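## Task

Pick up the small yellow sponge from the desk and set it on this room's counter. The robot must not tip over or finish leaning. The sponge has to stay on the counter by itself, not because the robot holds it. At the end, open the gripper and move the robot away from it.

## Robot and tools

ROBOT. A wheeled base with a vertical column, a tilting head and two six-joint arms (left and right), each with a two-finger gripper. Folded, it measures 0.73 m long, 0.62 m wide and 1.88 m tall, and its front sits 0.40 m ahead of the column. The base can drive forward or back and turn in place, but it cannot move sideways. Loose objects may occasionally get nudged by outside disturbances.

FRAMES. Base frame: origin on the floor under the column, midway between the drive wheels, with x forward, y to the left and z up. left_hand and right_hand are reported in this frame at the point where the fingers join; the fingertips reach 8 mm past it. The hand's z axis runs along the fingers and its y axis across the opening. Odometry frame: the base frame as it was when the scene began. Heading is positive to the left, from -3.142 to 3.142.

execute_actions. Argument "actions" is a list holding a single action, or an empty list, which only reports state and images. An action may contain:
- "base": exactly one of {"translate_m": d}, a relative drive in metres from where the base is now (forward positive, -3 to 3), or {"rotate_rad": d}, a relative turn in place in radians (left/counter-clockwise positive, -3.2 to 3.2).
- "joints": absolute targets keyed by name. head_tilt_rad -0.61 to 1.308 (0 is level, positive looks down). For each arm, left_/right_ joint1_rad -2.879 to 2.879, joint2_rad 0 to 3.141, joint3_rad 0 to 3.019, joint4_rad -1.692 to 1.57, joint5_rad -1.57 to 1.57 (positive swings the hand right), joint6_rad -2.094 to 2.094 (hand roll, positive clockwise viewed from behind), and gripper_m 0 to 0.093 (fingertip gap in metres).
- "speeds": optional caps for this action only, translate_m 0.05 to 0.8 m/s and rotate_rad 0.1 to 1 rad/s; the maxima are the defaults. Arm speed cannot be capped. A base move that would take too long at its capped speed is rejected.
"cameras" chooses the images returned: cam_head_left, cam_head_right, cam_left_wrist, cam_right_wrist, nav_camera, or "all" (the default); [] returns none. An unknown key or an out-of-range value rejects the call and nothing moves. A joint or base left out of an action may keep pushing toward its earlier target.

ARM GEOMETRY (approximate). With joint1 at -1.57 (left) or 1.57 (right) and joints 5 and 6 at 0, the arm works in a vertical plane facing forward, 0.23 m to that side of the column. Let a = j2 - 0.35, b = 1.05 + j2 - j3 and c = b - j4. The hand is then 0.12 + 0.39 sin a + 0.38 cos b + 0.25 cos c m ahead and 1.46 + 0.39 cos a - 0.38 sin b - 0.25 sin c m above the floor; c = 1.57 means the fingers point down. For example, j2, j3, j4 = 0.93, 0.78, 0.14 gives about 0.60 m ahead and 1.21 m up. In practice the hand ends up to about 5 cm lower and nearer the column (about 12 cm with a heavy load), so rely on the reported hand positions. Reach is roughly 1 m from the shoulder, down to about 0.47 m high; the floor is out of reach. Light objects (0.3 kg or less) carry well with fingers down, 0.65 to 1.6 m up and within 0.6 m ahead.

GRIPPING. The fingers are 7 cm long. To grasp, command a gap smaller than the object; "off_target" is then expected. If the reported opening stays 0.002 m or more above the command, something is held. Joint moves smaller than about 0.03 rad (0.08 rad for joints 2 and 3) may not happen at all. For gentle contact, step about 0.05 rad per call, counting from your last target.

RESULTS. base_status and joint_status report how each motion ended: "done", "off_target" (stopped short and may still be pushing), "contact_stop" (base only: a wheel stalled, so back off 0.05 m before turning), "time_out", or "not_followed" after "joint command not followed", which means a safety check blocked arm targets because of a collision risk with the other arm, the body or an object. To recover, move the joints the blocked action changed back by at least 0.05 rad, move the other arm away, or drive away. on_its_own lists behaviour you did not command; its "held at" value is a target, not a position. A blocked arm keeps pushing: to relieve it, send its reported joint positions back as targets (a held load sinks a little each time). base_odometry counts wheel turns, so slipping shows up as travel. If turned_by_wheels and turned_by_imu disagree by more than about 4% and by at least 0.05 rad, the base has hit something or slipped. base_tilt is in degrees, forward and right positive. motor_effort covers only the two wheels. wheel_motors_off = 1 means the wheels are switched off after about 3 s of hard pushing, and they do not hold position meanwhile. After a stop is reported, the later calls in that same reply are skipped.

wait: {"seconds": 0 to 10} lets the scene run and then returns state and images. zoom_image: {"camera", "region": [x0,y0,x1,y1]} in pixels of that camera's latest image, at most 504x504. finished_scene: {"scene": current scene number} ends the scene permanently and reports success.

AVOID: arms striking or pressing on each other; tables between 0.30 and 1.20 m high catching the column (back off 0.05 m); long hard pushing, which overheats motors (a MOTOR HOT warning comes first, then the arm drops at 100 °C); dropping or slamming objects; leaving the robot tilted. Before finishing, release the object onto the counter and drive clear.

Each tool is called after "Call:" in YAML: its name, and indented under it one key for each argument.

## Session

Call:
execute_actions:
  actions:
    - {"joints":{"head_tilt_rad":0.5}}

Scene clock: 0.77 s.
Joint torques (N m, as the arm reports them, + toward a larger angle): left_arm=[-1.42 -7.98 -0.35 -1.56 -0.01  0.05] | right_arm=[ 0.34 -6.21 -1.85 -1.25  0.11  0.02]
base_odometry: x=+0.000 y=+0.000 heading=+0.000 (m, m, rad; odometry frame)
turned_by_wheels: +0.000 (rad since the last result)
turned_by_imu: +0.000 (rad since the last result)
base_tilt: forward=-0.8 right=-0.6 (deg)
base_status: not commanded
joint_positions: head_tilt_rad=+0.518 left_joint1_rad=-1.575 left_joint2_rad=+0.879 left_joint3_rad=+0.404 left_joint4_rad=-0.944 left_joint5_rad=-0.034 left_joint6_rad=-0.041 left_gripper_m=+0.095 right_joint1_rad=+1.543 right_joint2_rad=+0.918 right_joint3_rad=+0.381 right_joint4_rad=-0.973 right_joint5_rad=+0.017 right_joint6_rad=-0.064 right_gripper_m=+0.094
joint_status: all done
wheel_motors_off: 0
motor_effort: left_wheel=+4(5) right_wheel=+4(5) (%)
left_hand: x=+0.1464 y=+0.2295 z=+1.2526 quat_wxyz=(+0.432, +0.009, -0.901, -0.023) (m; base frame)
right_hand: x=+0.1219 y=-0.2336 z=+1.2625 quat_wxyz=(+0.474, +0.020, -0.880, +0.000) (m; base frame)
pictures: cam_head_left, cam_head_right, cam_left_wrist, cam_right_wrist, nav_camera
camera_calibration (this result's frames):
cam_head_left: T_world_to_cam=[[-0.0868337, -0.996151, 0.0119225, 0.0466014], [-0.549953, 0.0379532, -0.834333, 1.31719], [0.830669, -0.079005, -0.551132, 0.728549], [0, 0, 0, 1]] pos_world=[0.123256, 0.0539895, 1.49995]
cam_head_right: T_world_to_cam=[[-0.0703857, -0.997482, 0.00872383, -0.0517963], [-0.53427, 0.0303117, -0.84477, 1.32608], [0.842378, -0.0641206, -0.535058, 0.699905], [0, 0, 0, 1]] pos_world=[0.115256, -0.0469833, 1.49518]
cam_left_wrist: T_world_to_cam=[[-0.00523301, -0.998127, -0.0609539, 0.308097], [-0.051677, -0.0606034, 0.996823, -1.22342], [-0.99865, 0.00836631, -0.0512631, 0.331932], [0, 0, 0, 1]] pos_world=[0.269873, 0.2306, 1.25532]
cam_right_wrist: T_world_to_cam=[[0.0269445, -0.999417, -0.0209692, -0.211368], [0.0633445, -0.0192276, 0.997806, -1.26949], [-0.997628, -0.0282137, 0.0627895, 0.158158], [0, 0, 0, 1]] pos_world=[0.243893, -0.231192, 1.25235]
Images, in order (width x height): cam_head_left 504x504, cam_head_right 504x504, cam_left_wrist 504x504, cam_right_wrist 504x504, nav_camera 504x504.

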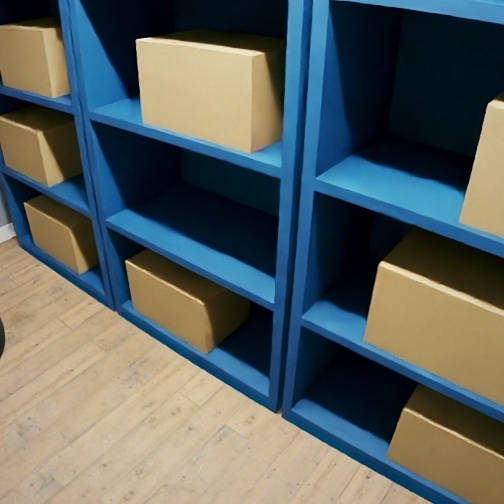

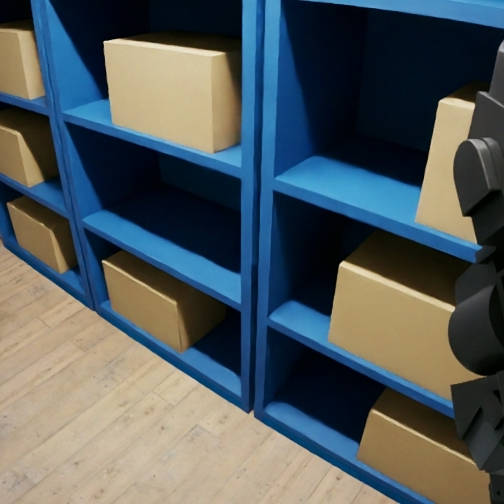

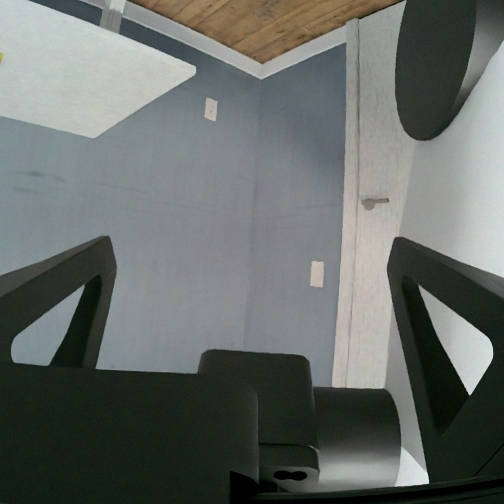

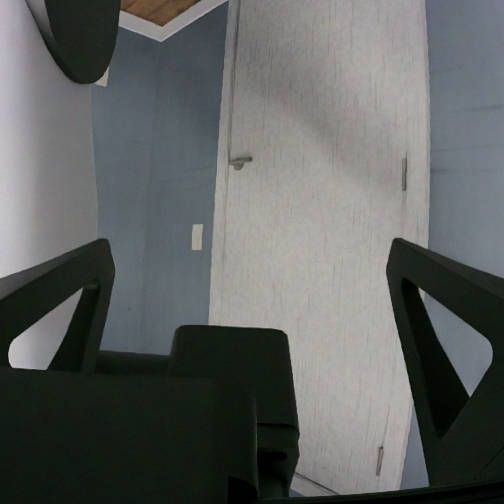

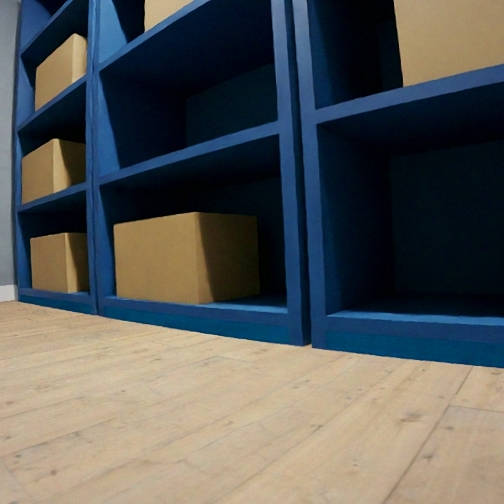

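Call:
execute_actions:
  actions:
    - {"base":{"rotate_rad":1.2}}
  cameras: ["cam_head_left"]

Call:
execute_actions:
  actions:
    - {"base":{"rotate_rad":1.2},"joints":{"head_tilt_rad":0.6}}
  cameras: ["cam_head_left","cam_head_right","nav_camera"]

Scene clock: 4.40 s.
Joint torques (N m, as the arm reports them, + toward a larger angle): left_arm=[-1.36 -8.01 -0.38 -1.68 -0.03  0.06] | right_arm=[ 0.38 -6.24 -1.77 -1.3   0.11  0.02]
base_odometry: x=+0.000 y=+0.000 heading=+1.197 (m, m, rad; odometry frame)
turned_by_wheels: +1.197 (rad since the last result)
turned_by_imu: +1.181 (rad since the last result)
base_tilt: forward=-0.8 right=-0.6 (deg)
base_status: done
joint_positions: head_tilt_rad=+0.518 left_joint1_rad=-1.575 left_joint2_rad=+0.879 left_joint3_rad=+0.404 left_joint4_rad=-0.944 left_joint5_rad=-0.034 left_joint6_rad=-0.041 left_gripper_m=+0.095 right_joint1_rad=+1.543 right_joint2_rad=+0.918 right_joint3_rad=+0.381 right_joint4_rad=-0.973 right_joint5_rad=+0.017 right_joint6_rad=-0.064 right_gripper_m=+0.094
joint_status: not commanded
wheel_motors_off: 0
motor_effort: left_wheel=-11(56) right_wheel=+11(89) (%)
left_hand: x=+0.1464 y=+0.2295 z=+1.2526 quat_wxyz=(+0.432, +0.009, -0.901, -0.023) (m; base frame)
right_hand: x=+0.1219 y=-0.2336 z=+1.2625 quat_wxyz=(+0.474, +0.020, -0.880, +0.000) (m; base frame)
pictures: cam_head_left
camera_calibration (this result's frames):
cam_head_left: T_world_to_cam=[[-0.0868355, -0.996151, 0.01191, 0.0466207], [-0.549833, 0.0379532, -0.834412, 1.3173], [0.830748, -0.079005, -0.551013, 0.728361], [0, 0, 0, 1]] pos_world=[0.123262, 0.0539895, 1.49996]
Images, in order (width x height): cam_head_left 504x504.

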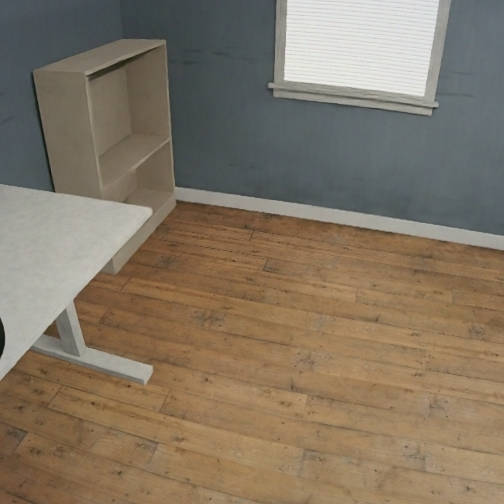

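Scene clock: 7.43 s.
Joint torques (N m, as the arm reports them, + toward a larger angle): left_arm=[-1.39 -8.03 -0.34 -1.69 -0.01  0.07] | right_arm=[ 0.33 -6.19 -1.79 -1.3   0.12  0.01]
base_odometry: x=+0.000 y=+0.000 heading=+2.394 (m, m, rad; odometry frame)
turned_by_wheels: +1.197 (rad since the last result)
turned_by_imu: +1.184 (rad since the last result)
base_tilt: forward=-0.8 right=-0.6 (deg)
base_status: done
joint_positions: head_tilt_rad=+0.603 left_joint1_rad=-1.575 left_joint2_rad=+0.879 left_joint3_rad=+0.404 left_joint4_rad=-0.944 left_joint5_rad=-0.034 left_joint6_rad=-0.041 left_gripper_m=+0.095 right_joint1_rad=+1.543 right_joint2_rad=+0.918 right_joint3_rad=+0.381 right_joint4_rad=-0.973 right_joint5_rad=+0.017 right_joint6_rad=-0.064 right_gripper_m=+0.094
joint_status: all done
wheel_motors_off: 0
motor_effort: left_wheel=-11(33) right_wheel=+11(35) (%)
left_hand: x=+0.1464 y=+0.2295 z=+1.2526 quat_wxyz=(+0.432, +0.009, -0.901, -0.023) (m; base frame)
right_hand: x=+0.1219 y=-0.2336 z=+1.2625 quat_wxyz=(+0.474, +0.020, -0.880, +0.000) (m; base frame)
pictures: cam_head_left, cam_head_right, nav_camera
camera_calibration (this result's frames):
cam_head_left: T_world_to_cam=[[-0.0855072, -0.996151, 0.0192551, 0.0352429], [-0.618834, 0.0379532, -0.784604, 1.24405], [0.780854, -0.079005, -0.619698, 0.83663], [0, 0, 0, 1]] pos_world=[0.119589, 0.0539895, 1.49387]
cam_head_right: T_world_to_cam=[[-0.0693903, -0.997482, 0.0146709, -0.0610045], [-0.604094, 0.0303117, -0.796336, 1.25499], [0.793886, -0.0641206, -0.604676, 0.809542], [0, 0, 0, 1]] pos_world=[0.111213, -0.0469833, 1.4898]
Images, in order (width x height): cam_head_left 504x504, cam_head_right 504x504, nav_camera 504x504.

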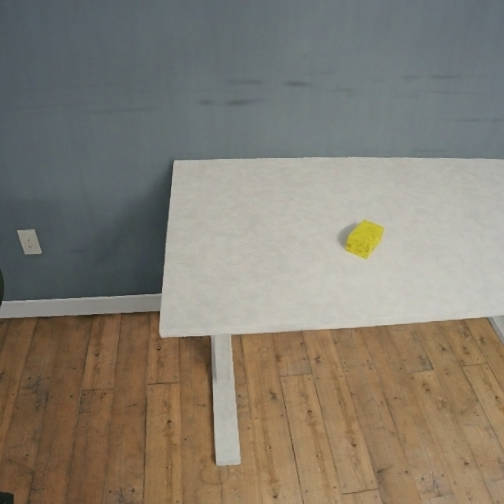

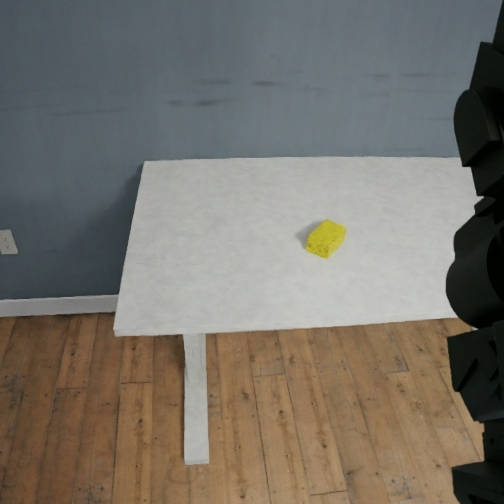

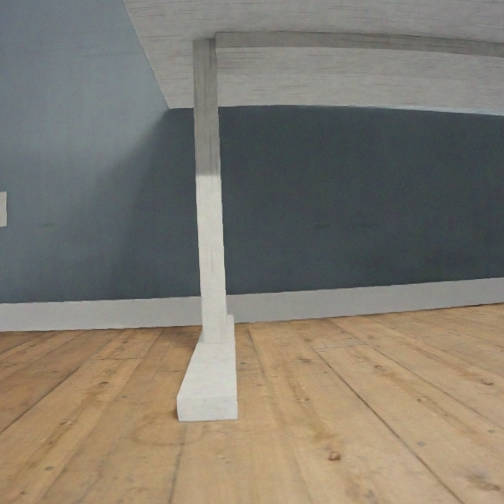

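Call:
execute_actions:
  actions:
    - {"base":{"rotate_rad":-0.11},"joints":{"head_tilt_rad":0.85,"right_joint1_rad":1.57,"right_joint2_rad":1.835,"right_joint3_rad":1.8,"right_joint4_rad":-0.47,"right_joint6_rad":0.6}}
  cameras: []

Call:
execute_actions:
  actions:
    - {"base":{"translate_m":0.4}}
  cameras: ["cam_head_right","cam_right_wrist"]

Scene clock: 10.50 s.
Joint torques (N m, as the arm reports them, + toward a larger angle): left_arm=[-1.3  -7.96 -0.34 -1.58 -0.01  0.07] | right_arm=[  0.65 -21.     5.25   1.21   0.16   0.12]
base_odometry: x=+0.000 y=+0.000 heading=+2.287 (m, m, rad; odometry frame)
turned_by_wheels: -0.107 (rad since the last result)
turned_by_imu: -0.107 (rad since the last result)
base_tilt: forward=-0.8 right=-0.7 (deg)
base_status: done
joint_positions: head_tilt_rad=+0.851 left_joint1_rad=-1.575 left_joint2_rad=+0.879 left_joint3_rad=+0.404 left_joint4_rad=-0.944 left_joint5_rad=-0.034 left_joint6_rad=-0.041 left_gripper_m=+0.095 right_joint1_rad=+1.569 right_joint2_rad=+1.828 right_joint3_rad=+1.793 right_joint4_rad=-0.481 right_joint5_rad=+0.017 right_joint6_rad=+0.589 right_gripper_m=+0.094
joint_status: all done
wheel_motors_off: 0
motor_effort: left_wheel=+13(23) right_wheel=-13(27) (%)
left_hand: x=+0.1464 y=+0.2295 z=+1.2526 quat_wxyz=(+0.432, +0.009, -0.901, -0.023) (m; base frame)
right_hand: x=+0.6880 y=-0.2300 z=+0.9073 quat_wxyz=(-0.006, -0.291, -0.957, +0.008) (m; base frame)
pictures: none
No camera images: the call's "cameras" was empty. Leave "cameras" out to get every camera's image.

Scene clock: 12.83 s.
Joint torques (N m, as the arm reports them, + toward a larger angle): left_arm=[-1.45 -8.19 -0.49 -1.65  0.    0.06] | right_arm=[  0.51 -20.71   5.25   1.22   0.16   0.12]
base_odometry: x=-0.263 y=+0.301 heading=+2.289 (m, m, rad; odometry frame)
turned_by_wheels: +0.002 (rad since the last result)
turned_by_imu: +0.001 (rad since the last result)
base_tilt: forward=-0.7 right=-0.6 (deg)
base_status: done
joint_positions: head_tilt_rad=+0.852 left_joint1_rad=-1.575 left_joint2_rad=+0.877 left_joint3_rad=+0.405 left_joint4_rad=-0.944 left_joint5_rad=-0.034 left_joint6_rad=-0.041 left_gripper_m=+0.095 right_joint1_rad=+1.569 right_joint2_rad=+1.829 right_joint3_rad=+1.793 right_joint4_rad=-0.481 right_joint5_rad=+0.017 right_joint6_rad=+0.589 right_gripper_m=+0.094
joint_status: not commanded
wheel_motors_off: 0
motor_effort: left_wheel=+1(100) right_wheel=-1(81) (%)
left_hand: x=+0.1472 y=+0.2295 z=+1.2524 quat_wxyz=(+0.431, +0.009, -0.902, -0.023) (m; base frame)
right_hand: x=+0.6873 y=-0.2297 z=+0.9067 quat_wxyz=(-0.005, -0.291, -0.957, +0.008) (m; base frame)
pictures: cam_head_right, cam_right_wrist
camera_calibration (this result's frames):
cam_head_right: T_world_to_cam=[[-0.0636437, -0.997482, 0.0313007, -0.0869018], [-0.781533, 0.0303117, -0.623127, 0.997115], [0.620609, -0.0641206, -0.781494, 1.0905], [0, 0, 0, 1]] pos_world=[0.0969708, -0.0469833, 1.47627]
cam_right_wrist: T_world_to_cam=[[-0.55935, -0.82892, 0.00439656, 0.188962], [-0.667583, 0.453613, 0.590397, 0.0301709], [-0.491386, 0.327304, -0.807101, 1.26706], [0, 0, 0, 1]] pos_world=[0.748453, -0.271766, 1.004]
Images, in order (width x height): cam_head_right 504x504, cam_right_wrist 504x504.

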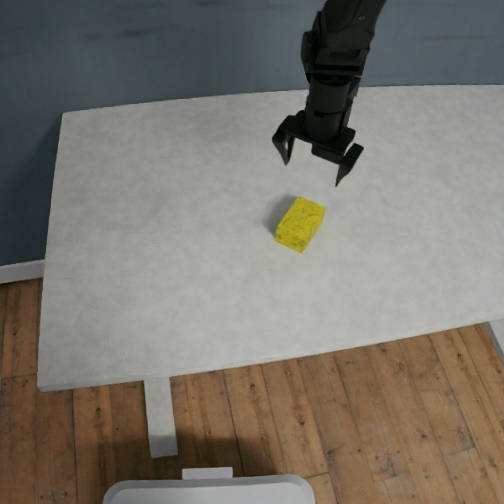

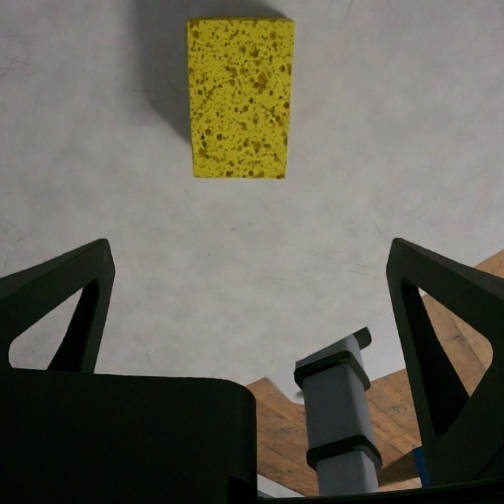

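Call:
execute_actions:
  actions:
    - {"joints":{"right_joint2_rad":2.2,"right_joint3_rad":2.27,"right_joint4_rad":-0.57}}
  cameras: ["cam_head_right","cam_right_wrist"]

Scene clock: 14.97 s.
Joint torques (N m, as the arm reports them, + toward a larger angle): left_arm=[-1.43 -7.83 -0.5  -1.62  0.    0.09] | right_arm=[  0.66 -21.5    7.48   0.21   0.16   0.12]
base_odometry: x=-0.263 y=+0.301 heading=+2.289 (m, m, rad; odometry frame)
turned_by_wheels: +0.000 (rad since the last result)
turned_by_imu: -0.001 (rad since the last result)
base_tilt: forward=-0.8 right=-0.6 (deg)
base_status: not commanded
joint_positions: head_tilt_rad=+0.852 left_joint1_rad=-1.575 left_joint2_rad=+0.877 left_joint3_rad=+0.405 left_joint4_rad=-0.944 left_joint5_rad=-0.034 left_joint6_rad=-0.041 left_gripper_m=+0.095 right_joint1_rad=+1.569 right_joint2_rad=+2.206 right_joint3_rad=+2.245 right_joint4_rad=-0.557 right_joint5_rad=+0.017 right_joint6_rad=+0.589 right_gripper_m=+0.094
joint_status: all done
wheel_motors_off: 0
motor_effort: left_wheel=+2(2) right_wheel=-2(3) (%)
left_hand: x=+0.1472 y=+0.2295 z=+1.2524 quat_wxyz=(+0.431, +0.009, -0.902, -0.023) (m; base frame)
right_hand: x=+0.6977 y=-0.2299 z=+0.7777 quat_wxyz=(-0.005, -0.291, -0.957, +0.008) (m; base frame)
pictures: cam_head_right, cam_right_wrist
camera_calibration (this result's frames):
cam_head_right: T_world_to_cam=[[-0.0636437, -0.997482, 0.0313007, -0.0869017], [-0.781533, 0.0303117, -0.623127, 0.997116], [0.620609, -0.0641206, -0.781494, 1.0905], [0, 0, 0, 1]] pos_world=[0.0969708, -0.0469833, 1.47627]
cam_right_wrist: T_world_to_cam=[[-0.559665, -0.828706, 0.00460404, 0.195277], [-0.667188, 0.453866, 0.590648, 0.112927], [-0.491563, 0.327494, -0.806916, 1.16816], [0, 0, 0, 1]] pos_world=[0.758859, -0.271992, 0.875009]
Images, in order (width x height): cam_head_right 504x504, cam_right_wrist 504x504.

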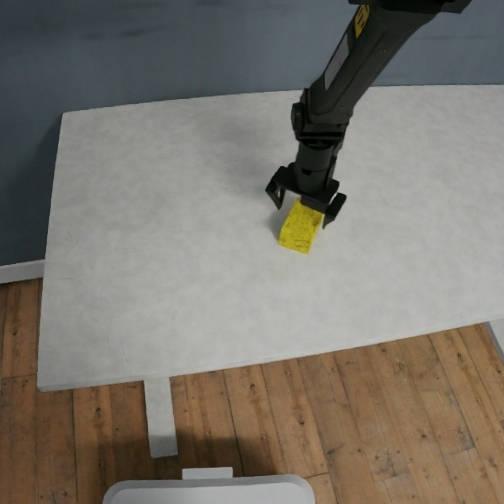

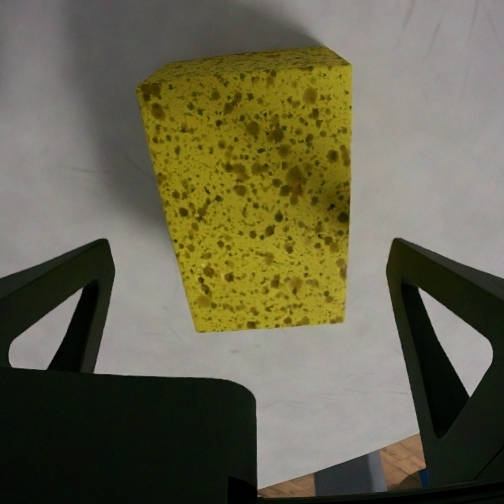

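Call:
execute_actions:
  actions:
    - {"joints":{"right_joint2_rad":2.39,"right_joint3_rad":2.55,"right_joint4_rad":-0.66,"right_joint6_rad":0.52}}
  cameras: ["cam_head_right","cam_right_wrist"]

Call:
execute_actions:
  actions:
    - {"joints":{"right_gripper_m":0.03}}
  cameras: []

Call:
execute_actions:
  actions:
    - {"joints":{"right_joint2_rad":0.93,"right_joint3_rad":0.78,"right_joint4_rad":-0.37,"right_joint6_rad":0,"head_tilt_rad":0.5},"base":{"translate_m":-0.3}}
  cameras: []

Call:
execute_actions:
  actions:
    - {"base":{"rotate_rad":-1.75}}
  cameras: ["cam_head_left","nav_camera"]

Scene clock: 17.33 s.
Joint torques (N m, as the arm reports them, + toward a larger angle): left_arm=[-1.28 -7.97 -0.33 -1.67 -0.01  0.05] | right_arm=[  0.65 -21.77   8.86   0.1    0.06  -0.05]
base_odometry: x=-0.263 y=+0.301 heading=+2.289 (m, m, rad; odometry frame)
turned_by_wheels: +0.000 (rad since the last result)
turned_by_imu: -0.001 (rad since the last result)
base_tilt: forward=-0.7 right=-0.6 (deg)
base_status: not commanded
joint_positions: head_tilt_rad=+0.852 left_joint1_rad=-1.575 left_joint2_rad=+0.877 left_joint3_rad=+0.405 left_joint4_rad=-0.944 left_joint5_rad=-0.034 left_joint6_rad=-0.041 left_gripper_m=+0.095 right_joint1_rad=+1.570 right_joint2_rad=+2.395 right_joint3_rad=+2.519 right_joint4_rad=-0.644 right_joint5_rad=+0.019 right_joint6_rad=+0.527 right_gripper_m=+0.094
joint_status: all done
wheel_motors_off: 0
motor_effort: left_wheel=+3(5) right_wheel=-3(3) (%)
left_hand: x=+0.1472 y=+0.2295 z=+1.2524 quat_wxyz=(+0.431, +0.009, -0.902, -0.023) (m; base frame)
right_hand: x=+0.6968 y=-0.2296 z=+0.7289 quat_wxyz=(-0.004, -0.261, -0.965, +0.009) (m; base frame)
pictures: cam_head_right, cam_right_wrist
camera_calibration (this result's frames):
cam_head_right: T_world_to_cam=[[-0.0636437, -0.997482, 0.0313007, -0.0869018], [-0.781533, 0.0303117, -0.623127, 0.997116], [0.620609, -0.0641206, -0.781494, 1.0905], [0, 0, 0, 1]] pos_world=[0.0969708, -0.0469833, 1.47627]
cam_right_wrist: T_world_to_cam=[[-0.506431, -0.862248, 0.00754143, 0.148323], [-0.692607, 0.411973, 0.592092, 0.148046], [-0.513637, 0.29463, -0.805835, 1.1353], [0, 0, 0, 1]] pos_world=[0.760783, -0.267592, 0.826086]
Images, in order (width x height): cam_head_right 504x504, cam_right_wrist 504x504.

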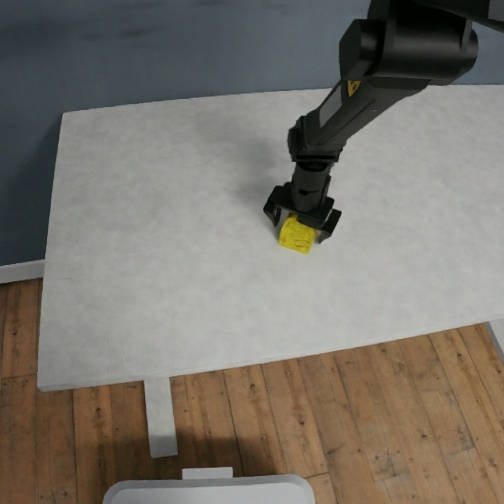

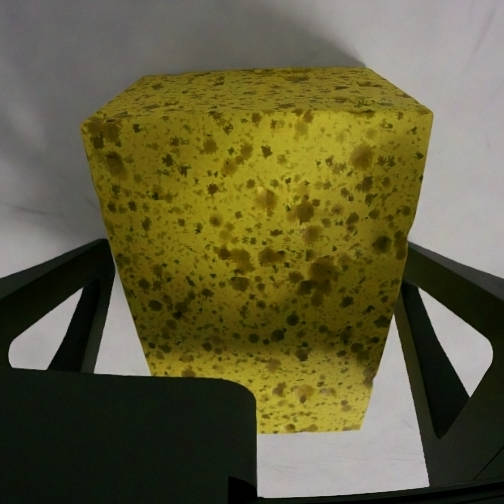

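Scene clock: 17.97 s.
Joint torques (N m, as the arm reports them, + toward a larger angle): left_arm=[-1.45 -7.85 -0.46 -1.6  -0.02  0.08] | right_arm=[  0.73 -21.69   8.69   0.08   0.08  -0.04]
base_odometry: x=-0.263 y=+0.301 heading=+2.289 (m, m, rad; odometry frame)
turned_by_wheels: +0.000 (rad since the last result)
turned_by_imu: +0.000 (rad since the last result)
base_tilt: forward=-0.8 right=-0.7 (deg)
base_status: not commanded
joint_positions: head_tilt_rad=+0.852 left_joint1_rad=-1.575 left_joint2_rad=+0.877 left_joint3_rad=+0.405 left_joint4_rad=-0.944 left_joint5_rad=-0.034 left_joint6_rad=-0.041 left_gripper_m=+0.095 right_joint1_rad=+1.570 right_joint2_rad=+2.395 right_joint3_rad=+2.519 right_joint4_rad=-0.644 right_joint5_rad=+0.018 right_joint6_rad=+0.527 right_gripper_m=+0.059
joint_status: right_gripper_m off_target (ended at +0.059, target +0.030)
wheel_motors_off: 0
motor_effort: left_wheel=+3(3) right_wheel=-3(3) (%)
left_hand: x=+0.1472 y=+0.2295 z=+1.2524 quat_wxyz=(+0.431, +0.009, -0.902, -0.023) (m; base frame)
right_hand: x=+0.6968 y=-0.2295 z=+0.7289 quat_wxyz=(-0.004, -0.261, -0.965, +0.009) (m; base frame)
pictures: none
No camera images: the call's "cameras" was empty. Leave "cameras" out to get every camera's image.

Scene clock: 20.00 s.
Joint torques (N m, as the arm reports them, + toward a larger angle): left_arm=[-1.16 -7.81 -0.09 -1.49 -0.01  0.05] | right_arm=[  0.35 -13.37   4.16   1.13   0.03  -0.07]
base_odometry: x=-0.066 y=+0.076 heading=+2.293 (m, m, rad; odometry frame)
turned_by_wheels: +0.004 (rad since the last result)
turned_by_imu: +0.003 (rad since the last result)
base_tilt: forward=-0.7 right=-0.6 (deg)
base_status: done
joint_positions: head_tilt_rad=+0.518 left_joint1_rad=-1.575 left_joint2_rad=+0.877 left_joint3_rad=+0.401 left_joint4_rad=-0.944 left_joint5_rad=-0.034 left_joint6_rad=-0.041 left_gripper_m=+0.095 right_joint1_rad=+1.570 right_joint2_rad=+0.943 right_joint3_rad=+0.771 right_joint4_rad=-0.380 right_joint5_rad=+0.018 right_joint6_rad=+0.011 right_gripper_m=+0.059
joint_status: all done
wheel_motors_off: 0
motor_effort: left_wheel=+3(75) right_wheel=+0(48) (%)
left_hand: x=+0.1449 y=+0.2295 z=+1.2532 quat_wxyz=(+0.433, +0.009, -0.901, -0.023) (m; base frame)
right_hand: x=+0.4648 y=-0.2289 z=+1.1702 quat_wxyz=(+0.014, -0.005, -1.000, +0.009) (m; base frame)
pictures: none
No camera images: the call's "cameras" was empty. Leave "cameras" out to get every camera's image.

Scene clock: 23.47 s.
Joint torques (N m, as the arm reports them, + toward a larger angle): left_arm=[-1.33 -7.7  -0.02 -1.61  0.    0.04] | right_arm=[  0.5  -13.51   4.16   1.14   0.03  -0.08]
base_odometry: x=-0.065 y=+0.076 heading=+0.545 (m, m, rad; odometry frame)
turned_by_wheels: -1.747 (rad since the last result)
turned_by_imu: -1.726 (rad since the last result)
base_tilt: forward=-0.8 right=-0.6 (deg)
base_status: done
joint_positions: head_tilt_rad=+0.518 left_joint1_rad=-1.575 left_joint2_rad=+0.877 left_joint3_rad=+0.401 left_joint4_rad=-0.944 left_joint5_rad=-0.034 left_joint6_rad=-0.041 left_gripper_m=+0.095 right_joint1_rad=+1.570 right_joint2_rad=+0.943 right_joint3_rad=+0.771 right_joint4_rad=-0.380 right_joint5_rad=+0.018 right_joint6_rad=+0.011 right_gripper_m=+0.059
joint_status: not commanded
wheel_motors_off: 0
motor_effort: left_wheel=+12(93) right_wheel=-12(88) (%)
left_hand: x=+0.1449 y=+0.2295 z=+1.2532 quat_wxyz=(+0.433, +0.009, -0.901, -0.023) (m; base frame)
right_hand: x=+0.4648 y=-0.2289 z=+1.1702 quat_wxyz=(+0.014, -0.005, -1.000, +0.009) (m; base frame)
pictures: cam_head_left, nav_camera
camera_calibration (this result's frames):
cam_head_left: T_world_to_cam=[[-0.0868394, -0.996151, 0.0118809, 0.0466657], [-0.549554, 0.0379532, -0.834596, 1.31757], [0.830933, -0.079005, -0.550735, 0.727923], [0, 0, 0, 1]] pos_world=[0.123275, 0.0539895, 1.49998]
Images, in order (width x height): cam_head_left 504x504, nav_camera 504x504.

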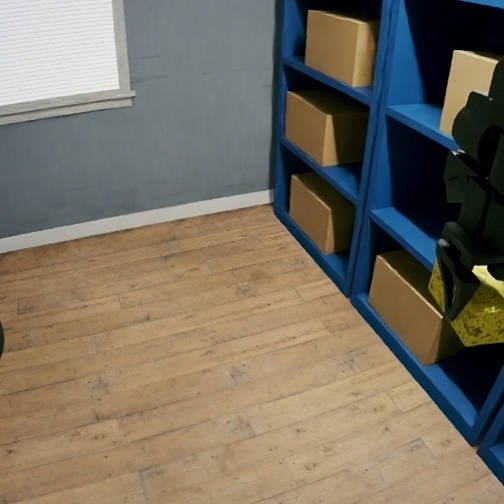

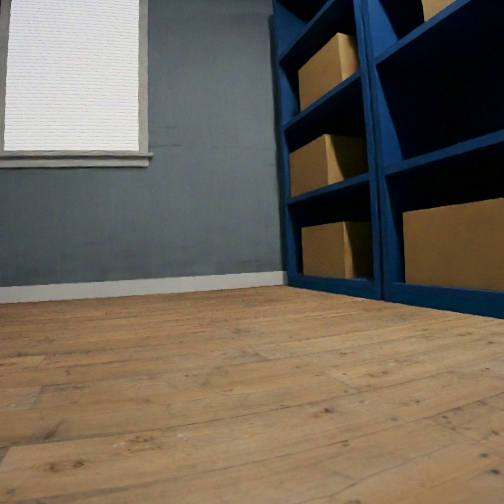

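Gap is at the door side.

Call:
execute_actions:
  actions:
    - {"base":{"rotate_rad":-1.6}}
  cameras: ["cam_head_left","nav_camera","cam_left_wrist"]

Scene clock: 27.20 s.
Joint torques (N m, as the arm reports them, + toward a larger angle): left_arm=[-1.29 -7.86 -0.18 -1.66 -0.02  0.05] | right_arm=[  0.68 -13.36   4.15   1.13   0.03  -0.08]
base_odometry: x=-0.065 y=+0.076 heading=-1.052 (m, m, rad; odometry frame)
turned_by_wheels: -1.597 (rad since the last result)
turned_by_imu: -1.583 (rad since the last result)
base_tilt: forward=-0.7 right=-0.6 (deg)
base_status: done
joint_positions: head_tilt_rad=+0.518 left_joint1_rad=-1.575 left_joint2_rad=+0.877 left_joint3_rad=+0.402 left_joint4_rad=-0.944 left_joint5_rad=-0.034 left_joint6_rad=-0.041 left_gripper_m=+0.095 right_joint1_rad=+1.570 right_joint2_rad=+0.942 right_joint3_rad=+0.771 right_joint4_rad=-0.380 right_joint5_rad=+0.018 right_joint6_rad=+0.011 right_gripper_m=+0.059
joint_status: not commanded
wheel_motors_off: 0
motor_effort: left_wheel=+12(35) right_wheel=-11(33) (%)
left_hand: x=+0.1455 y=+0.2295 z=+1.2530 quat_wxyz=(+0.432, +0.009, -0.901, -0.023) (m; base frame)
right_hand: x=+0.4649 y=-0.2289 z=+1.1703 quat_wxyz=(+0.014, -0.005, -1.000, +0.009) (m; base frame)
pictures: cam_head_left, cam_left_wrist, nav_camera
camera_calibration (this result's frames):
cam_head_left: T_world_to_cam=[[-0.0868394, -0.996151, 0.0118809, 0.0466657], [-0.549554, 0.0379532, -0.834596, 1.31757], [0.830933, -0.079005, -0.550735, 0.727923], [0, 0, 0, 1]] pos_world=[0.123275, 0.0539895, 1.49998]
cam_left_wrist: T_world_to_cam=[[-0.00525775, -0.998127, -0.0609528, 0.308125], [-0.0512969, -0.0606042, 0.996843, -1.22397], [-0.99867, 0.00836784, -0.0508821, 0.330644], [0, 0, 0, 1]] pos_world=[0.269038, 0.230603, 1.25572]
Images, in order (width x height): cam_head_left 504x504, cam_left_wrist 504x504, nav_camera 504x504.

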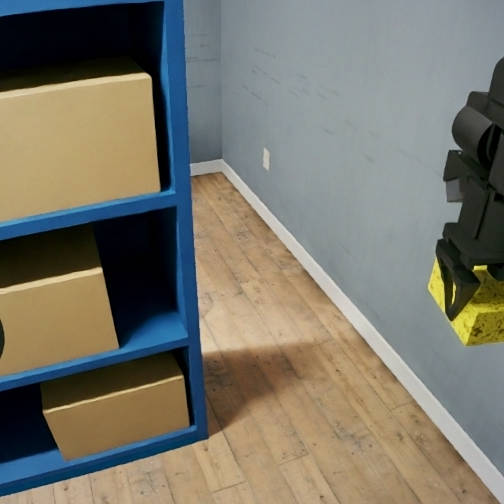

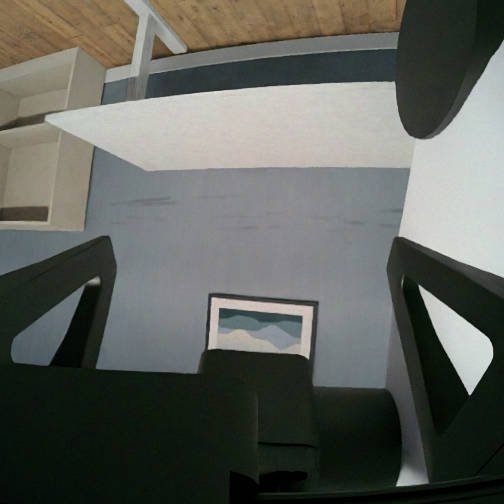

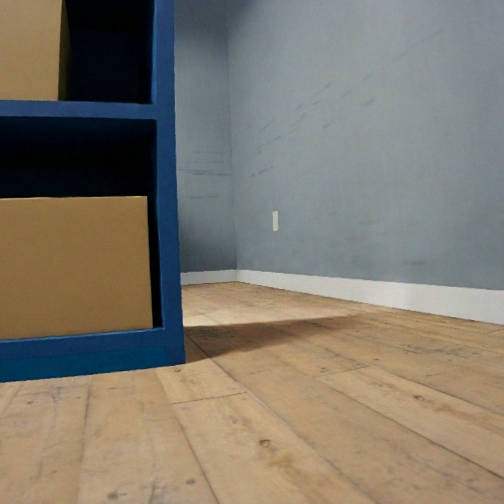

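Call:
execute_actions:
  actions:
    - {"base":{"rotate_rad":-0.77}}
  cameras: []

Call:
execute_actions:
  actions:
    - {"base":{"translate_m":0.68}}
  cameras: ["nav_camera"]

Call:
execute_actions:
  actions:
    - {"base":{"rotate_rad":1.05},"joints":{"head_tilt_rad":0.8}}
  cameras: ["cam_head_left","nav_camera"]

Scene clock: 31.27 s.
Joint torques (N m, as the arm reports them, + toward a larger angle): left_arm=[-1.28 -7.89 -0.14 -1.6  -0.01  0.07] | right_arm=[  0.5  -13.31   4.17   1.13   0.03  -0.08]
base_odometry: x=-0.065 y=+0.076 heading=-1.819 (m, m, rad; odometry frame)
turned_by_wheels: -0.767 (rad since the last result)
turned_by_imu: -0.761 (rad since the last result)
base_tilt: forward=-0.7 right=-0.6 (deg)
base_status: done
joint_positions: head_tilt_rad=+0.518 left_joint1_rad=-1.575 left_joint2_rad=+0.877 left_joint3_rad=+0.402 left_joint4_rad=-0.944 left_joint5_rad=-0.034 left_joint6_rad=-0.041 left_gripper_m=+0.095 right_joint1_rad=+1.570 right_joint2_rad=+0.942 right_joint3_rad=+0.771 right_joint4_rad=-0.380 right_joint5_rad=+0.018 right_joint6_rad=+0.011 right_gripper_m=+0.059
joint_status: not commanded
wheel_motors_off: 0
motor_effort: left_wheel=+12(35) right_wheel=-12(35) (%)
left_hand: x=+0.1455 y=+0.2295 z=+1.2530 quat_wxyz=(+0.432, +0.009, -0.901, -0.023) (m; base frame)
right_hand: x=+0.4649 y=-0.2289 z=+1.1703 quat_wxyz=(+0.014, -0.005, -1.000, +0.009) (m; base frame)
pictures: none
No camera images: the call's "cameras" was empty. Leave "cameras" out to get every camera's image.

Scene clock: 35.33 s.
Joint torques (N m, as the arm reports them, + toward a larger angle): left_arm=[-1.32 -7.77 -0.48 -1.65 -0.02  0.07] | right_arm=[-5.3  -6.02 26.19  1.86  0.1  -0.02]
base_odometry: x=-0.232 y=-0.580 heading=-1.817 (m, m, rad; odometry frame)
turned_by_wheels: +0.002 (rad since the last result)
turned_by_imu: +0.000 (rad since the last result)
base_tilt: forward=-0.8 right=-0.6 (deg)
base_status: done
joint_positions: head_tilt_rad=+0.517 left_joint1_rad=-1.575 left_joint2_rad=+0.877 left_joint3_rad=+0.406 left_joint4_rad=-0.944 left_joint5_rad=-0.034 left_joint6_rad=-0.041 left_gripper_m=+0.095 right_joint1_rad=+1.643 right_joint2_rad=+0.910 right_joint3_rad=+0.450 right_joint4_rad=-0.414 right_joint5_rad=+0.016 right_joint6_rad=+0.004 right_gripper_m=+0.059
joint_status: not commanded
wheel_motors_off: 0
motor_effort: left_wheel=+15(85) right_wheel=+14(89) (%)
left_hand: x=+0.1476 y=+0.2295 z=+1.2524 quat_wxyz=(+0.431, +0.009, -0.902, -0.023) (m; base frame)
right_hand: x=+0.2692 y=-0.2034 z=+1.1700 quat_wxyz=(+0.174, +0.023, -0.984, -0.020) (m; base frame)
pictures: nav_camera
Images, in order (width x height): nav_camera 504x504.

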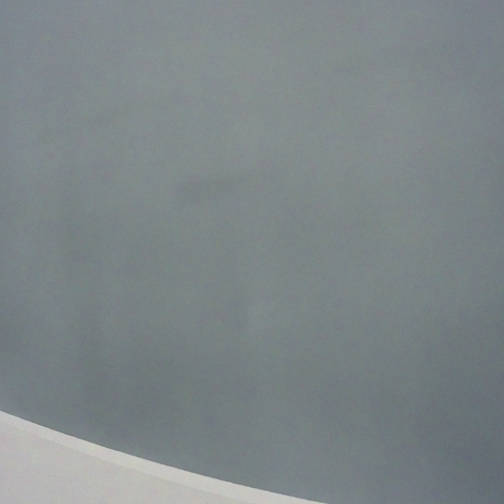

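Scene clock: 38.10 s.
Joint torques (N m, as the arm reports them, + toward a larger angle): left_arm=[-1.09 -7.81 -0.41 -1.59 -0.01  0.08] | right_arm=[  0.46 -11.86   3.06   0.93   0.15  -0.02]
base_odometry: x=-0.232 y=-0.580 heading=-0.770 (m, m, rad; odometry frame)
turned_by_wheels: +1.047 (rad since the last result)
turned_by_imu: +1.032 (rad since the last result)
base_tilt: forward=-0.7 right=-0.6 (deg)
base_status: done
joint_positions: head_tilt_rad=+0.802 left_joint1_rad=-1.575 left_joint2_rad=+0.877 left_joint3_rad=+0.406 left_joint4_rad=-0.944 left_joint5_rad=-0.034 left_joint6_rad=-0.041 left_gripper_m=+0.095 right_joint1_rad=+1.569 right_joint2_rad=+0.919 right_joint3_rad=+0.787 right_joint4_rad=-0.373 right_joint5_rad=+0.016 right_joint6_rad=+0.004 right_gripper_m=+0.059
joint_status: all done
wheel_motors_off: 0
motor_effort: left_wheel=-11(87) right_wheel=+12(91) (%)
left_hand: x=+0.1476 y=+0.2295 z=+1.2524 quat_wxyz=(+0.431, +0.009, -0.902, -0.023) (m; base frame)
right_hand: x=+0.4828 y=-0.2287 z=+1.1807 quat_wxyz=(-0.009, -0.002, -1.000, +0.008) (m; base frame)
pictures: cam_head_left, nav_camera
camera_calibration (this result's frames):
cam_head_left: T_world_to_cam=[[-0.0800359, -0.996151, 0.0357282, 0.00960076], [-0.761319, 0.0379532, -0.647266, 1.03967], [0.643419, -0.079005, -0.761426, 1.06176], [0, 0, 0, 1]] pos_world=[0.109133, 0.0539895, 1.48106]
Images, in order (width x height): cam_head_left 504x504, nav_camera 504x504.

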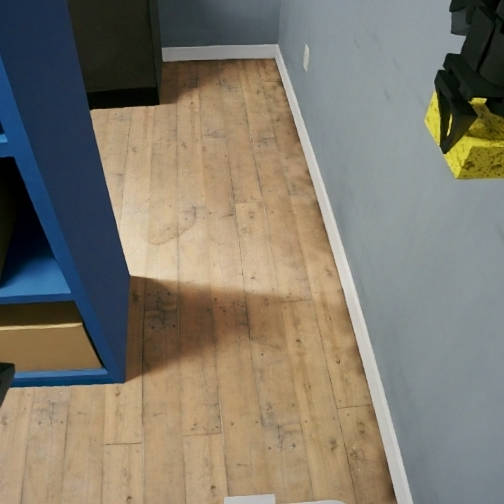

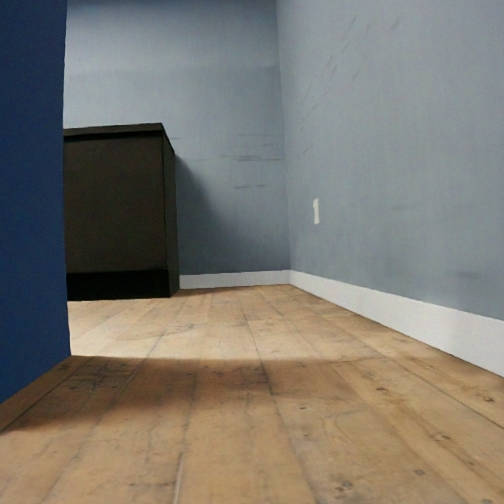

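Call:
execute_actions:
  actions:
    - {"base":{"translate_m":1.55},"speeds":{"translate_m":0.5}}
  cameras: ["cam_head_left"]

Call:
execute_actions:
  actions:
    - {"base":{"rotate_rad":0.4},"speeds":{"rotate_rad":0.4}}
  cameras: ["cam_head_left","cam_head_right"]

Scene clock: 44.43 s.
Joint torques (N m, as the arm reports them, + toward a larger angle): left_arm=[-1.27 -8.03 -0.29 -1.53  0.    0.08] | right_arm=[  0.54 -11.48   3.8    0.9    0.15  -0.01]
base_odometry: x=+0.881 y=-1.658 heading=-0.769 (m, m, rad; odometry frame)
turned_by_wheels: +0.001 (rad since the last result)
turned_by_imu: +0.000 (rad since the last result)
base_tilt: forward=-0.7 right=-0.6 (deg)
base_status: done
joint_positions: head_tilt_rad=+0.802 left_joint1_rad=-1.575 left_joint2_rad=+0.876 left_joint3_rad=+0.405 left_joint4_rad=-0.944 left_joint5_rad=-0.034 left_joint6_rad=-0.041 left_gripper_m=+0.095 right_joint1_rad=+1.569 right_joint2_rad=+0.923 right_joint3_rad=+0.778 right_joint4_rad=-0.373 right_joint5_rad=+0.016 right_joint6_rad=+0.004 right_gripper_m=+0.059
joint_status: not commanded
wheel_motors_off: 0
motor_effort: left_wheel=+2(87) right_wheel=-1(84) (%)
left_hand: x=+0.1470 y=+0.2295 z=+1.2526 quat_wxyz=(+0.431, +0.009, -0.902, -0.023) (m; base frame)
right_hand: x=+0.4766 y=-0.2287 z=+1.1782 quat_wxyz=(-0.003, -0.002, -1.000, +0.008) (m; base frame)
pictures: cam_head_left
camera_calibration (this result's frames):
cam_head_left: T_world_to_cam=[[-0.0800061, -0.996151, 0.0357948, 0.00949668], [-0.761857, 0.0379532, -0.646632, 1.03873], [0.642785, -0.079005, -0.761962, 1.06262], [0, 0, 0, 1]] pos_world=[0.109084, 0.0539895, 1.48101]
Images, in order (width x height): cam_head_left 504x504.

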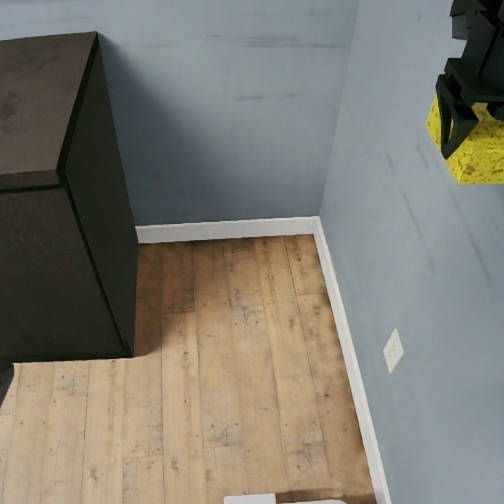

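Scene clock: 46.87 s.
Joint torques (N m, as the arm reports them, + toward a larger angle): left_arm=[-1.43 -7.78 -0.42 -1.63 -0.03  0.06] | right_arm=[  0.54 -11.8    3.71   0.89   0.15  -0.02]
base_odometry: x=+0.882 y=-1.658 heading=-0.372 (m, m, rad; odometry frame)
turned_by_wheels: +0.397 (rad since the last result)
turned_by_imu: +0.387 (rad since the last result)
base_tilt: forward=-0.8 right=-0.7 (deg)
base_status: done
joint_positions: head_tilt_rad=+0.802 left_joint1_rad=-1.575 left_joint2_rad=+0.876 left_joint3_rad=+0.405 left_joint4_rad=-0.944 left_joint5_rad=-0.034 left_joint6_rad=-0.041 left_gripper_m=+0.095 right_joint1_rad=+1.569 right_joint2_rad=+0.923 right_joint3_rad=+0.778 right_joint4_rad=-0.373 right_joint5_rad=+0.016 right_joint6_rad=+0.004 right_gripper_m=+0.059
joint_status: not commanded
wheel_motors_off: 0
motor_effort: left_wheel=-7(88) right_wheel=+9(75) (%)
left_hand: x=+0.1470 y=+0.2295 z=+1.2526 quat_wxyz=(+0.431, +0.009, -0.902, -0.023) (m; base frame)
right_hand: x=+0.4766 y=-0.2287 z=+1.1782 quat_wxyz=(-0.003, -0.002, -1.000, +0.008) (m; base frame)
pictures: cam_head_left, cam_head_right
camera_calibration (this result's frames):
cam_head_left: T_world_to_cam=[[-0.0800061, -0.996151, 0.0357948, 0.00949669], [-0.761857, 0.0379532, -0.646632, 1.03873], [0.642785, -0.079005, -0.761962, 1.06262], [0, 0, 0, 1]] pos_world=[0.109084, 0.0539895, 1.48101]
cam_head_right: T_world_to_cam=[[-0.0651151, -0.997482, 0.028112, -0.0819176], [-0.74973, 0.0303117, -0.661049, 1.05392], [0.658532, -0.0641206, -0.749816, 1.03982], [0, 0, 0, 1]] pos_world=[0.100068, -0.0469833, 1.47868]
Images, in order (width x height): cam_head_left 504x504, cam_head_right 504x504.

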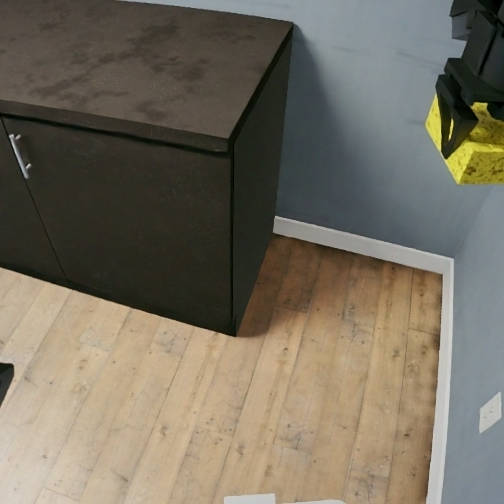

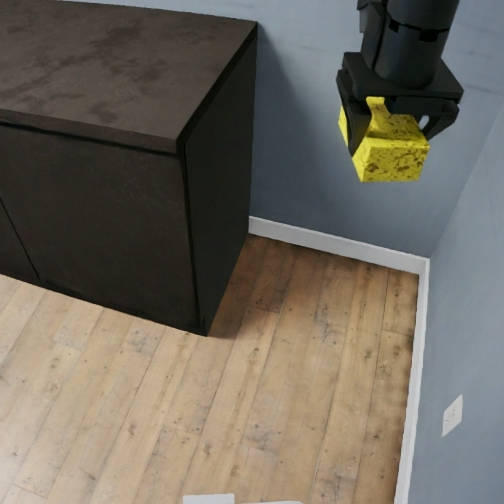

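Call:
execute_actions:
  actions:
    - {"base":{"translate_m":0.3}}
  cameras: []

Call:
execute_actions:
  actions:
    - {"base":{"rotate_rad":0.45},"speeds":{"rotate_rad":0.5},"joints":{"right_joint2_rad":1.3,"right_joint3_rad":1.65,"right_joint4_rad":-0.87}}
  cameras: []

Call:
execute_actions:
  actions:
    - {"base":{"translate_m":0.05},"joints":{"right_joint2_rad":1.85,"right_joint3_rad":2.29,"right_joint4_rad":-0.92}}
  cameras: ["cam_head_left","cam_head_right"]

Scene clock: 50.33 s.
Joint torques (N m, as the arm reports them, + toward a larger angle): left_arm=[-1.43 -8.17 -0.62 -1.63 -0.01  0.06] | right_arm=[  0.47 -12.17   3.68   0.88   0.14  -0.01]
base_odometry: x=+1.161 y=-1.767 heading=-0.370 (m, m, rad; odometry frame)
turned_by_wheels: +0.002 (rad since the last result)
turned_by_imu: +0.001 (rad since the last result)
base_tilt: forward=-0.8 right=-0.7 (deg)
base_status: done
joint_positions: head_tilt_rad=+0.803 left_joint1_rad=-1.575 left_joint2_rad=+0.877 left_joint3_rad=+0.408 left_joint4_rad=-0.944 left_joint5_rad=-0.034 left_joint6_rad=-0.041 left_gripper_m=+0.095 right_joint1_rad=+1.569 right_joint2_rad=+0.924 right_joint3_rad=+0.779 right_joint4_rad=-0.373 right_joint5_rad=+0.016 right_joint6_rad=+0.004 right_gripper_m=+0.059
joint_status: not commanded
wheel_motors_off: 0
motor_effort: left_wheel=+1(89) right_wheel=-1(80) (%)
left_hand: x=+0.1488 y=+0.2295 z=+1.2520 quat_wxyz=(+0.430, +0.009, -0.903, -0.023) (m; base frame)
right_hand: x=+0.4763 y=-0.2287 z=+1.1775 quat_wxyz=(-0.003, -0.002, -1.000, +0.008) (m; base frame)
pictures: none
No camera images: the call's "cameras" was empty. Leave "cameras" out to get every camera's image.

Scene clock: 52.63 s.
Joint torques (N m, as the arm reports them, + toward a larger angle): left_arm=[-1.53 -7.86 -0.53 -1.59  0.    0.07] | right_arm=[  0.41 -20.55   8.41   0.01   0.15  -0.01]
base_odometry: x=+1.162 y=-1.767 heading=+0.077 (m, m, rad; odometry frame)
turned_by_wheels: +0.447 (rad since the last result)
turned_by_imu: +0.437 (rad since the last result)
base_tilt: forward=-0.8 right=-0.6 (deg)
base_status: done
joint_positions: head_tilt_rad=+0.803 left_joint1_rad=-1.575 left_joint2_rad=+0.877 left_joint3_rad=+0.408 left_joint4_rad=-0.944 left_joint5_rad=-0.034 left_joint6_rad=-0.041 left_gripper_m=+0.095 right_joint1_rad=+1.571 right_joint2_rad=+1.286 right_joint3_rad=+1.639 right_joint4_rad=-0.851 right_joint5_rad=+0.016 right_joint6_rad=+0.004 right_gripper_m=+0.059
joint_status: all done
wheel_motors_off: 0
motor_effort: left_wheel=-10(91) right_wheel=+10(78) (%)
left_hand: x=+0.1488 y=+0.2295 z=+1.2520 quat_wxyz=(+0.430, +0.009, -0.903, -0.023) (m; base frame)
right_hand: x=+0.7343 y=-0.2281 z=+1.1932 quat_wxyz=(-0.013, -0.002, -1.000, +0.008) (m; base frame)
pictures: none
No camera images: the call's "cameras" was empty. Leave "cameras" out to get every camera's image.

Scene clock: 54.23 s.
Joint torques (N m, as the arm reports them, + toward a larger angle): left_arm=[-1.3  -8.01 -0.48 -1.63  0.01  0.05] | right_arm=[  0.59 -25.88  11.04   0.4    0.15  -0.01]
base_odometry: x=+1.211 y=-1.763 heading=+0.080 (m, m, rad; odometry frame)
turned_by_wheels: +0.002 (rad since the last result)
turned_by_imu: +0.002 (rad since the last result)
base_tilt: forward=-0.7 right=-0.6 (deg)
base_status: done
joint_positions: head_tilt_rad=+0.803 left_joint1_rad=-1.575 left_joint2_rad=+0.877 left_joint3_rad=+0.407 left_joint4_rad=-0.944 left_joint5_rad=-0.034 left_joint6_rad=-0.041 left_gripper_m=+0.095 right_joint1_rad=+1.571 right_joint2_rad=+1.860 right_joint3_rad=+2.252 right_joint4_rad=-0.911 right_joint5_rad=+0.016 right_joint6_rad=+0.004 right_gripper_m=+0.059
joint_status: all done
wheel_motors_off: 0
motor_effort: left_wheel=+1(74) right_wheel=+1(80) (%)
left_hand: x=+0.1482 y=+0.2295 z=+1.2522 quat_wxyz=(+0.430, +0.009, -0.902, -0.023) (m; base frame)
right_hand: x=+0.8123 y=-0.2283 z=+0.9997 quat_wxyz=(-0.003, -0.002, -1.000, +0.008) (m; base frame)
pictures: cam_head_left, cam_head_right
camera_calibration (this result's frames):
cam_head_left: T_world_to_cam=[[-0.0800004, -0.996151, 0.0358076, 0.00947663], [-0.761961, 0.0379532, -0.64651, 1.03854], [0.642663, -0.079005, -0.762065, 1.06279], [0, 0, 0, 1]] pos_world=[0.109074, 0.0539895, 1.481]
cam_head_right: T_world_to_cam=[[-0.0651105, -0.997482, 0.0281224, -0.0819339], [-0.749836, 0.0303117, -0.660929, 1.05374], [0.658412, -0.0641206, -0.749922, 1.03999], [0, 0, 0, 1]] pos_world=[0.100058, -0.0469833, 1.47867]
Images, in order (width x height): cam_head_left 504x504, cam_head_right 504x504.

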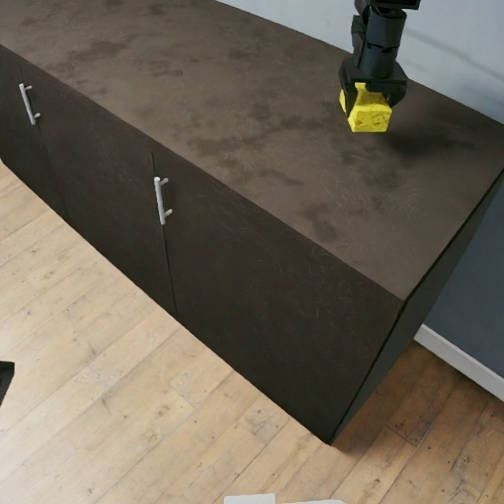

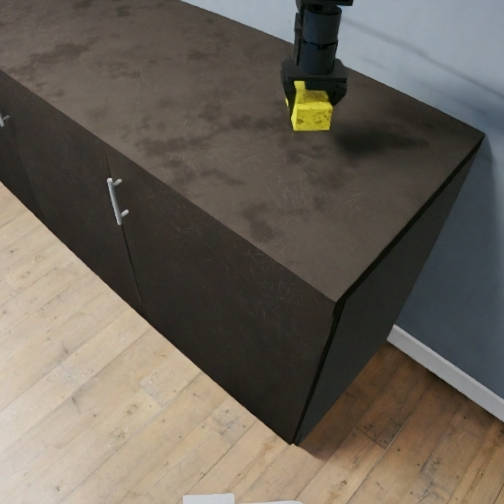

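Call:
execute_actions:
  actions:
    - {"joints":{"right_joint2_rad":1.94,"right_joint4_rad":-0.85}}
  cameras: ["cam_head_left"]

Scene clock: 55.83 s.
Joint torques (N m, as the arm reports them, + toward a larger angle): left_arm=[-1.22 -7.83 -0.59 -1.62  0.    0.08] | right_arm=[  0.67 -25.2    9.63   1.14   0.15  -0.01]
base_odometry: x=+1.211 y=-1.763 heading=+0.080 (m, m, rad; odometry frame)
turned_by_wheels: +0.000 (rad since the last result)
turned_by_imu: -0.001 (rad since the last result)
base_tilt: forward=-0.8 right=-0.6 (deg)
base_status: not commanded
joint_positions: head_tilt_rad=+0.803 left_joint1_rad=-1.575 left_joint2_rad=+0.877 left_joint3_rad=+0.407 left_joint4_rad=-0.944 left_joint5_rad=-0.034 left_joint6_rad=-0.041 left_gripper_m=+0.095 right_joint1_rad=+1.571 right_joint2_rad=+1.945 right_joint3_rad=+2.262 right_joint4_rad=-0.862 right_joint5_rad=+0.016 right_joint6_rad=+0.004 right_gripper_m=+0.059
joint_status: all done
wheel_motors_off: 0
motor_effort: left_wheel=+2(2) right_wheel=+1(0) (%)
left_hand: x=+0.1482 y=+0.2295 z=+1.2522 quat_wxyz=(+0.430, +0.009, -0.902, -0.023) (m; base frame)
right_hand: x=+0.7876 y=-0.2283 z=+0.9447 quat_wxyz=(+0.011, -0.002, -1.000, +0.008) (m; base frame)
pictures: cam_head_left
camera_calibration (this result's frames):
cam_head_left: T_world_to_cam=[[-0.0800004, -0.996151, 0.0358076, 0.00947662], [-0.761961, 0.0379532, -0.64651, 1.03854], [0.642663, -0.079005, -0.762065, 1.06279], [0, 0, 0, 1]] pos_world=[0.109074, 0.0539895, 1.481]
Images, in order (width x height): cam_head_left 504x504.

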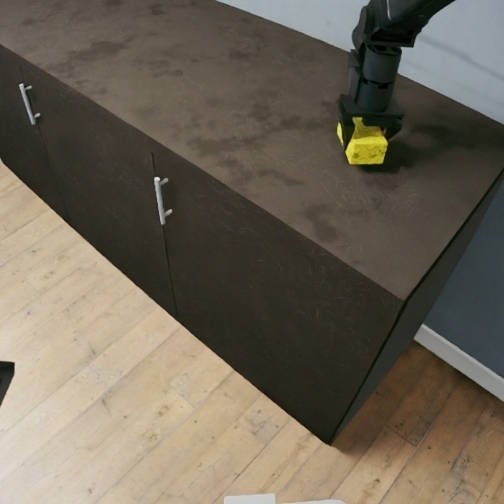

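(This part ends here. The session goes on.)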